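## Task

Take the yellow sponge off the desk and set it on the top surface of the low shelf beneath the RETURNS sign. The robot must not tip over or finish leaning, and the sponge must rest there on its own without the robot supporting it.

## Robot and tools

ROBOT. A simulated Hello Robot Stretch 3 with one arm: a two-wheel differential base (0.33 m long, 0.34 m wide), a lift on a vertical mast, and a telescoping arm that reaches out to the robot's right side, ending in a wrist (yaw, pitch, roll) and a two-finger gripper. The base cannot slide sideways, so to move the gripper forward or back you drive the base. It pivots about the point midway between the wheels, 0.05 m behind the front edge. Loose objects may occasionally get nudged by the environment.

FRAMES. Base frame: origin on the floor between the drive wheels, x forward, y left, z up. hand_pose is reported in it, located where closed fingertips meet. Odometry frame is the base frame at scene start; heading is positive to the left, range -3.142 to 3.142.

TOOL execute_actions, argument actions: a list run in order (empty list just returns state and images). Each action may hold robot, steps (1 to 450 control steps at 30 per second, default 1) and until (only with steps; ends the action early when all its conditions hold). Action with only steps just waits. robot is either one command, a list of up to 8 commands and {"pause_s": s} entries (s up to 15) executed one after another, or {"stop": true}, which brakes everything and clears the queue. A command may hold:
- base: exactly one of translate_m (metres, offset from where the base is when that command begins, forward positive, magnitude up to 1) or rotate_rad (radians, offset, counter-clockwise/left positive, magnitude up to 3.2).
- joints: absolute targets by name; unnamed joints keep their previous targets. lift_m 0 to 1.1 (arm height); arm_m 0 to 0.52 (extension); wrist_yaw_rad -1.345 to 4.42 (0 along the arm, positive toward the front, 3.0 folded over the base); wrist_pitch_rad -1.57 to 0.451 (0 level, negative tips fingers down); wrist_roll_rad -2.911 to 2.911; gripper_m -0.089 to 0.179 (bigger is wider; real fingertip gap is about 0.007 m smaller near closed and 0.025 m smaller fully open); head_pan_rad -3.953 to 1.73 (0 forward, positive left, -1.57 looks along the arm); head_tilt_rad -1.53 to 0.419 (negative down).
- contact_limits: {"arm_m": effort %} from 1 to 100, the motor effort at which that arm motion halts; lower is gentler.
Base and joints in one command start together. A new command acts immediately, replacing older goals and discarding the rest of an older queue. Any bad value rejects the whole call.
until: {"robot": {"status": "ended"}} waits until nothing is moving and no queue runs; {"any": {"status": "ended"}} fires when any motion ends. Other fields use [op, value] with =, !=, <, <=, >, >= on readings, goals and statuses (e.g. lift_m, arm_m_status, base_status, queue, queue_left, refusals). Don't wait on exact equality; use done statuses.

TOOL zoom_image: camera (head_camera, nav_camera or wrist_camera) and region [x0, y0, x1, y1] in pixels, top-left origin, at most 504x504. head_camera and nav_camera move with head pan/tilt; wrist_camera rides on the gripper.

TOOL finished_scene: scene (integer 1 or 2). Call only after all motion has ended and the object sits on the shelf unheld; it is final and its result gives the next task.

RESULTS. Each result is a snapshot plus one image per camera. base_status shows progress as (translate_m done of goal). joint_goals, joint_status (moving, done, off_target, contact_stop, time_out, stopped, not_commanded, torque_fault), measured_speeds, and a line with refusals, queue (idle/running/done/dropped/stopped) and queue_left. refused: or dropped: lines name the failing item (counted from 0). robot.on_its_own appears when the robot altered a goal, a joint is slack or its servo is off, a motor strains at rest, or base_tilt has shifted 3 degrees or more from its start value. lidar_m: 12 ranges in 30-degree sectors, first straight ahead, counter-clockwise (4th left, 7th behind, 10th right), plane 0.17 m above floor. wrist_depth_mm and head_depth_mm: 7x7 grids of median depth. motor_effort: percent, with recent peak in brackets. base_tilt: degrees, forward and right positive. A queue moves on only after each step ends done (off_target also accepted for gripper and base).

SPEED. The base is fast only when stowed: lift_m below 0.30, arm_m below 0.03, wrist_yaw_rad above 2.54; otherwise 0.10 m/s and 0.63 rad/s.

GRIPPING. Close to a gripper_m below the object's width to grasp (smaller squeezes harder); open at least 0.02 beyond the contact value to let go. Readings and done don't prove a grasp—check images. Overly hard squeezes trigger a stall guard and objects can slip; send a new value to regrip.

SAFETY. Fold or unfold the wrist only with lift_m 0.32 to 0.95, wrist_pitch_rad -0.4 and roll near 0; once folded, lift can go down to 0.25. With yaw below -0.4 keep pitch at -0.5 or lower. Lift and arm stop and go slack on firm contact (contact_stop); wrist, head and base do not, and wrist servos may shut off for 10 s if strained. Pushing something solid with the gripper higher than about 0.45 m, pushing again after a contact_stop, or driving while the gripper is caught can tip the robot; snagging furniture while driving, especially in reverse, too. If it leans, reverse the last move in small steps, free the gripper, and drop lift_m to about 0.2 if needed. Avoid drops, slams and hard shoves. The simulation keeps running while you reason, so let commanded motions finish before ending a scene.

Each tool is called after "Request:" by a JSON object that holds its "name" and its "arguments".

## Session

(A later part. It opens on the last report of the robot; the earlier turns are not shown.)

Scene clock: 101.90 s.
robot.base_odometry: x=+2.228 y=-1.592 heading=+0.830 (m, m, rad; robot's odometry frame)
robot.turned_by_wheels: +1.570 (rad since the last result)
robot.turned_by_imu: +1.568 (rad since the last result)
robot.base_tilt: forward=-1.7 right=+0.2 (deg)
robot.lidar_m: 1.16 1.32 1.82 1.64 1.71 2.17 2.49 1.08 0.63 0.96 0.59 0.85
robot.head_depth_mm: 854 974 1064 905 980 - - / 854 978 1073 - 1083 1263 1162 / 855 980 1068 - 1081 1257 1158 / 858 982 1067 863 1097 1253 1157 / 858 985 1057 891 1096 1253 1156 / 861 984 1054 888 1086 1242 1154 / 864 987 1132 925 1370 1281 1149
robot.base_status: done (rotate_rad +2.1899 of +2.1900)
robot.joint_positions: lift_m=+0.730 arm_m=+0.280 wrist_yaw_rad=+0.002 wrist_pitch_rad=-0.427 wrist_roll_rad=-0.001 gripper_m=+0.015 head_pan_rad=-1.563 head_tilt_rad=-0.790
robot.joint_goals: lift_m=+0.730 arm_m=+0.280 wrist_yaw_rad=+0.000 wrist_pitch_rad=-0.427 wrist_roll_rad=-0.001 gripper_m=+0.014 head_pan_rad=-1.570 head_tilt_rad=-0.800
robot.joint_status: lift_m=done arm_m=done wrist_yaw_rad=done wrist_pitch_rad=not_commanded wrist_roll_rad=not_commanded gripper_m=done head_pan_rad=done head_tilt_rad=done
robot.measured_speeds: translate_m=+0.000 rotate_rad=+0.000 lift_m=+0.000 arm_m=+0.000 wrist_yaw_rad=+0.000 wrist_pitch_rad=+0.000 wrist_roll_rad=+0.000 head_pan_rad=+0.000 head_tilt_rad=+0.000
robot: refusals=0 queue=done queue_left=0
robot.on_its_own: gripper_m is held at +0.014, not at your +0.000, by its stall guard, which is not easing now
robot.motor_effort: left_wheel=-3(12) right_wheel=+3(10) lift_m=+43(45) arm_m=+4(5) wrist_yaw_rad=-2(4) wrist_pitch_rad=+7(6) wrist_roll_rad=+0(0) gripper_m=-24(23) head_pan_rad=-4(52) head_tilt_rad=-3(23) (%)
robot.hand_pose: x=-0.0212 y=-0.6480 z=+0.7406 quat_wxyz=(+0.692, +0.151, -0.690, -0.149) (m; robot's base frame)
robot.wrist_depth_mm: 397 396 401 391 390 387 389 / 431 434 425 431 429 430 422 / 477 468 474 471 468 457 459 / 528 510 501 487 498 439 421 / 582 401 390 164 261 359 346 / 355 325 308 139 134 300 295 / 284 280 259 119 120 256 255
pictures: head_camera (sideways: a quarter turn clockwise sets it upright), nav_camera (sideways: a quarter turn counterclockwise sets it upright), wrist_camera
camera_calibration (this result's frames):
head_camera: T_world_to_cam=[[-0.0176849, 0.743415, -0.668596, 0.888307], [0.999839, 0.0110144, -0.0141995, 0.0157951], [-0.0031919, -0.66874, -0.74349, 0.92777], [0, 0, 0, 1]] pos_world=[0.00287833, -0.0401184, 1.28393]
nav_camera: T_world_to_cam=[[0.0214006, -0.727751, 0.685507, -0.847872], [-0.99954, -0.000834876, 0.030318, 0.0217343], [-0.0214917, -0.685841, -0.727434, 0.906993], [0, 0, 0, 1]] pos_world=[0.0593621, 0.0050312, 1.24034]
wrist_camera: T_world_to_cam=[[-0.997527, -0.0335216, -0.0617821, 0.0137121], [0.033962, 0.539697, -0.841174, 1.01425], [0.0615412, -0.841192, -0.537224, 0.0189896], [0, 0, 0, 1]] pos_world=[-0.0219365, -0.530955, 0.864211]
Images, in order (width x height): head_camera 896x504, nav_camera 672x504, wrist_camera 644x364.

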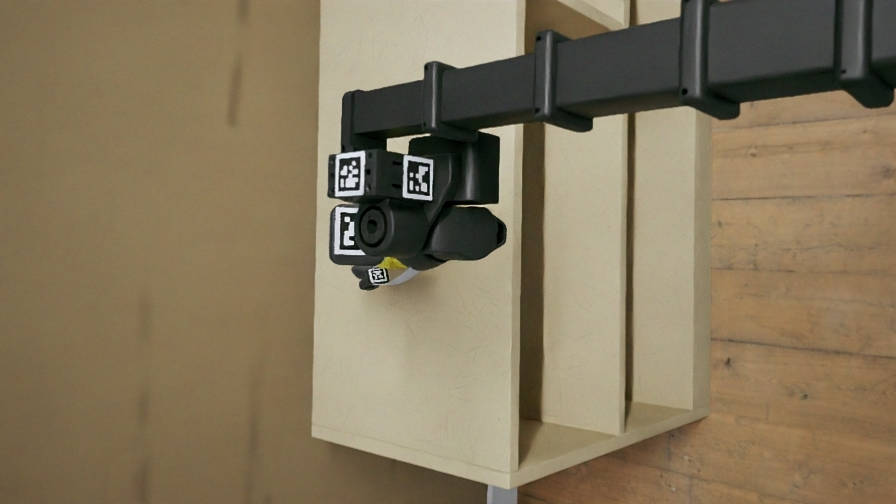

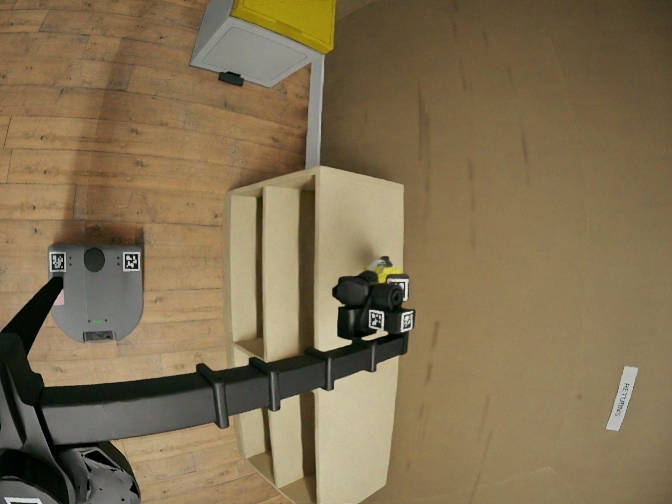

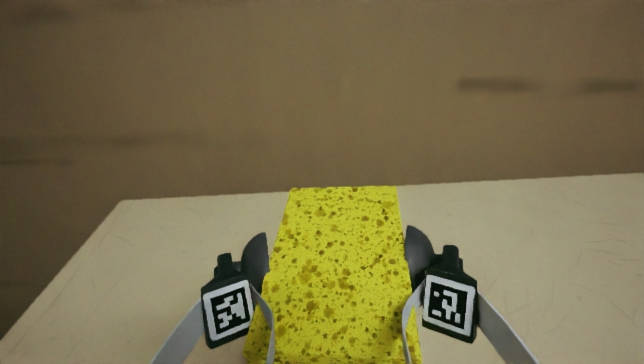

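Request:
{"name": "execute_actions", "arguments": {"actions": [{"robot":[{"joints":{"lift_m":0.637,"arm_m":0.31}},{"joints":{"gripper_m":0.13}},{"joints":{"lift_m":0.72}}],"steps":450,"until":{"robot":{"status":"ended"}}}]}}

Scene clock: 108.70 s.
robot.base_odometry: x=+2.228 y=-1.592 heading=+0.830 (m, m, rad; robot's odometry frame)
robot.turned_by_wheels: +0.000 (rad since the last result)
robot.turned_by_imu: -0.001 (rad since the last result)
robot.base_tilt: forward=-1.7 right=+0.2 (deg)
robot.lidar_m: 1.16 1.32 1.82 1.64 1.71 2.16 2.48 1.08 0.63 0.95 0.59 0.85
robot.head_depth_mm: 856 978 1064 908 981 - - / 855 975 1073 - 1059 1258 1162 / 855 980 1091 858 1076 1259 1161 / 857 982 1066 854 1096 1252 1158 / 858 985 1058 891 1093 1258 1156 / 862 985 1053 887 1087 1245 1154 / 864 987 1130 925 1377 1279 1147
robot.base_status: done (rotate_rad +2.1899 of +2.1900)
robot.joint_positions: lift_m=+0.720 arm_m=+0.310 wrist_yaw_rad=+0.002 wrist_pitch_rad=-0.424 wrist_roll_rad=-0.001 gripper_m=+0.130 head_pan_rad=-1.563 head_tilt_rad=-0.790
robot.joint_goals: lift_m=+0.720 arm_m=+0.310 wrist_yaw_rad=+0.000 wrist_pitch_rad=-0.424 wrist_roll_rad=-0.001 gripper_m=+0.130 head_pan_rad=-1.570 head_tilt_rad=-0.800
robot.joint_status: lift_m=done arm_m=done wrist_yaw_rad=done wrist_pitch_rad=not_commanded wrist_roll_rad=not_commanded gripper_m=done head_pan_rad=done head_tilt_rad=done
robot.measured_speeds: translate_m=+0.000 rotate_rad=+0.000 lift_m=+0.000 arm_m=+0.000 wrist_yaw_rad=+0.000 wrist_pitch_rad=+0.000 wrist_roll_rad=+0.000 head_pan_rad=+0.000 head_tilt_rad=+0.000
robot: refusals=0 queue=done queue_left=0
robot.motor_effort: left_wheel=-3(3) right_wheel=+3(3) lift_m=+43(43) arm_m=+4(4) wrist_yaw_rad=-2(1) wrist_pitch_rad=+6(7) wrist_roll_rad=+0(0) gripper_m=+0(96) head_pan_rad=-4(3) head_tilt_rad=-4(3) (%)
robot.hand_pose: x=-0.0212 y=-0.6783 z=+0.7312 quat_wxyz=(+0.692, +0.150, -0.691, -0.149) (m; robot's base frame)
robot.wrist_depth_mm: 368 369 370 367 366 364 364 / 405 400 399 394 395 393 393 / 440 443 433 427 437 422 424 / 490 477 465 472 461 448 449 / 531 382 372 366 357 354 336 / 322 318 310 293 294 - 283 / 272 260 263 213 246 244 244
pictures: head_camera (sideways: a quarter turn clockwise sets it upright), nav_camera (sideways: a quarter turn counterclockwise sets it upright), wrist_camera
camera_calibration (this result's frames):
head_camera: T_world_to_cam=[[-0.0176849, 0.743415, -0.668596, 0.888306], [0.999839, 0.0110144, -0.0141995, 0.0157951], [-0.0031919, -0.668739, -0.74349, 0.92777], [0, 0, 0, 1]] pos_world=[0.00287833, -0.0401184, 1.28393]
nav_camera: T_world_to_cam=[[0.0214006, -0.727751, 0.685507, -0.847872], [-0.99954, -0.000834879, 0.030318, 0.0217343], [-0.0214917, -0.685841, -0.727434, 0.906993], [0, 0, 0, 1]] pos_world=[0.0593621, 0.00503121, 1.24034]
wrist_camera: T_world_to_cam=[[-0.997527, -0.0336571, -0.0617046, 0.0119609], [0.0339728, 0.537658, -0.842478, 1.02223], [0.0615314, -0.842491, -0.535185, -0.0139573], [0, 0, 0, 1]] pos_world=[-0.0219379, -0.560966, 0.854475]
Images, in order (width x height): head_camera 896x504, nav_camera 672x504, wrist_camera 644x364.

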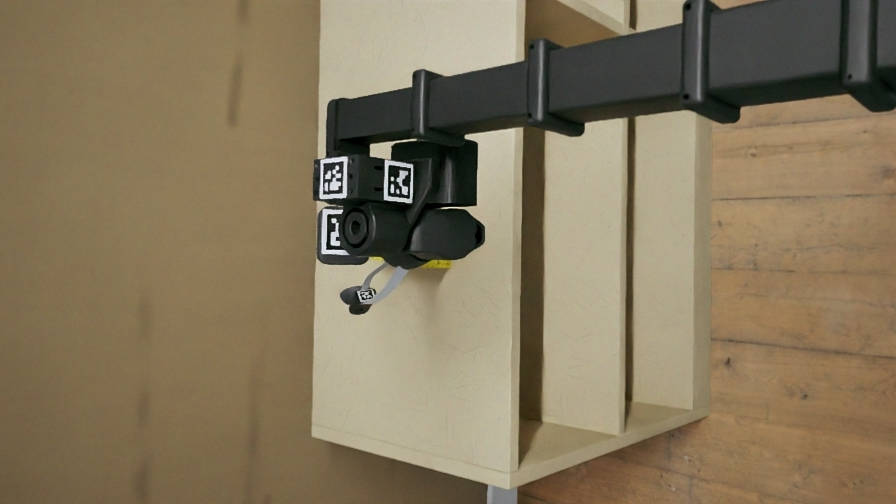

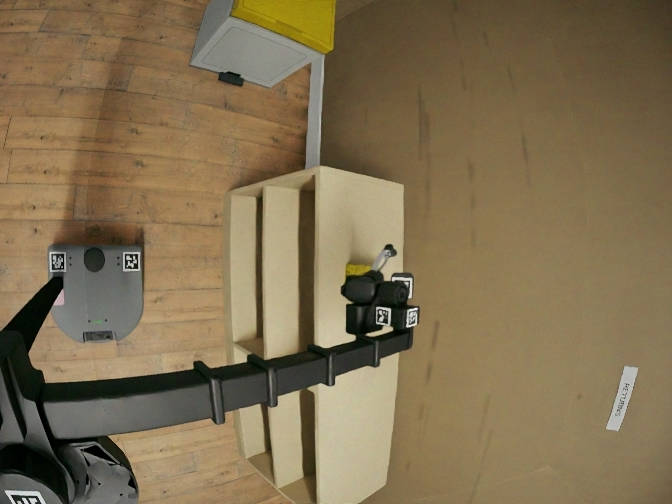

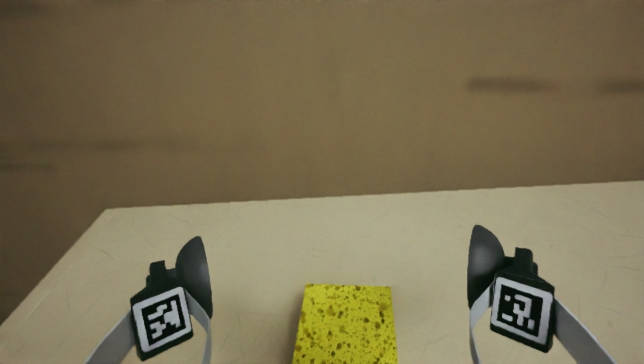

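Request:
{"name": "finished_scene", "arguments": {"scene": 1}}

The scene is finished: the task was done.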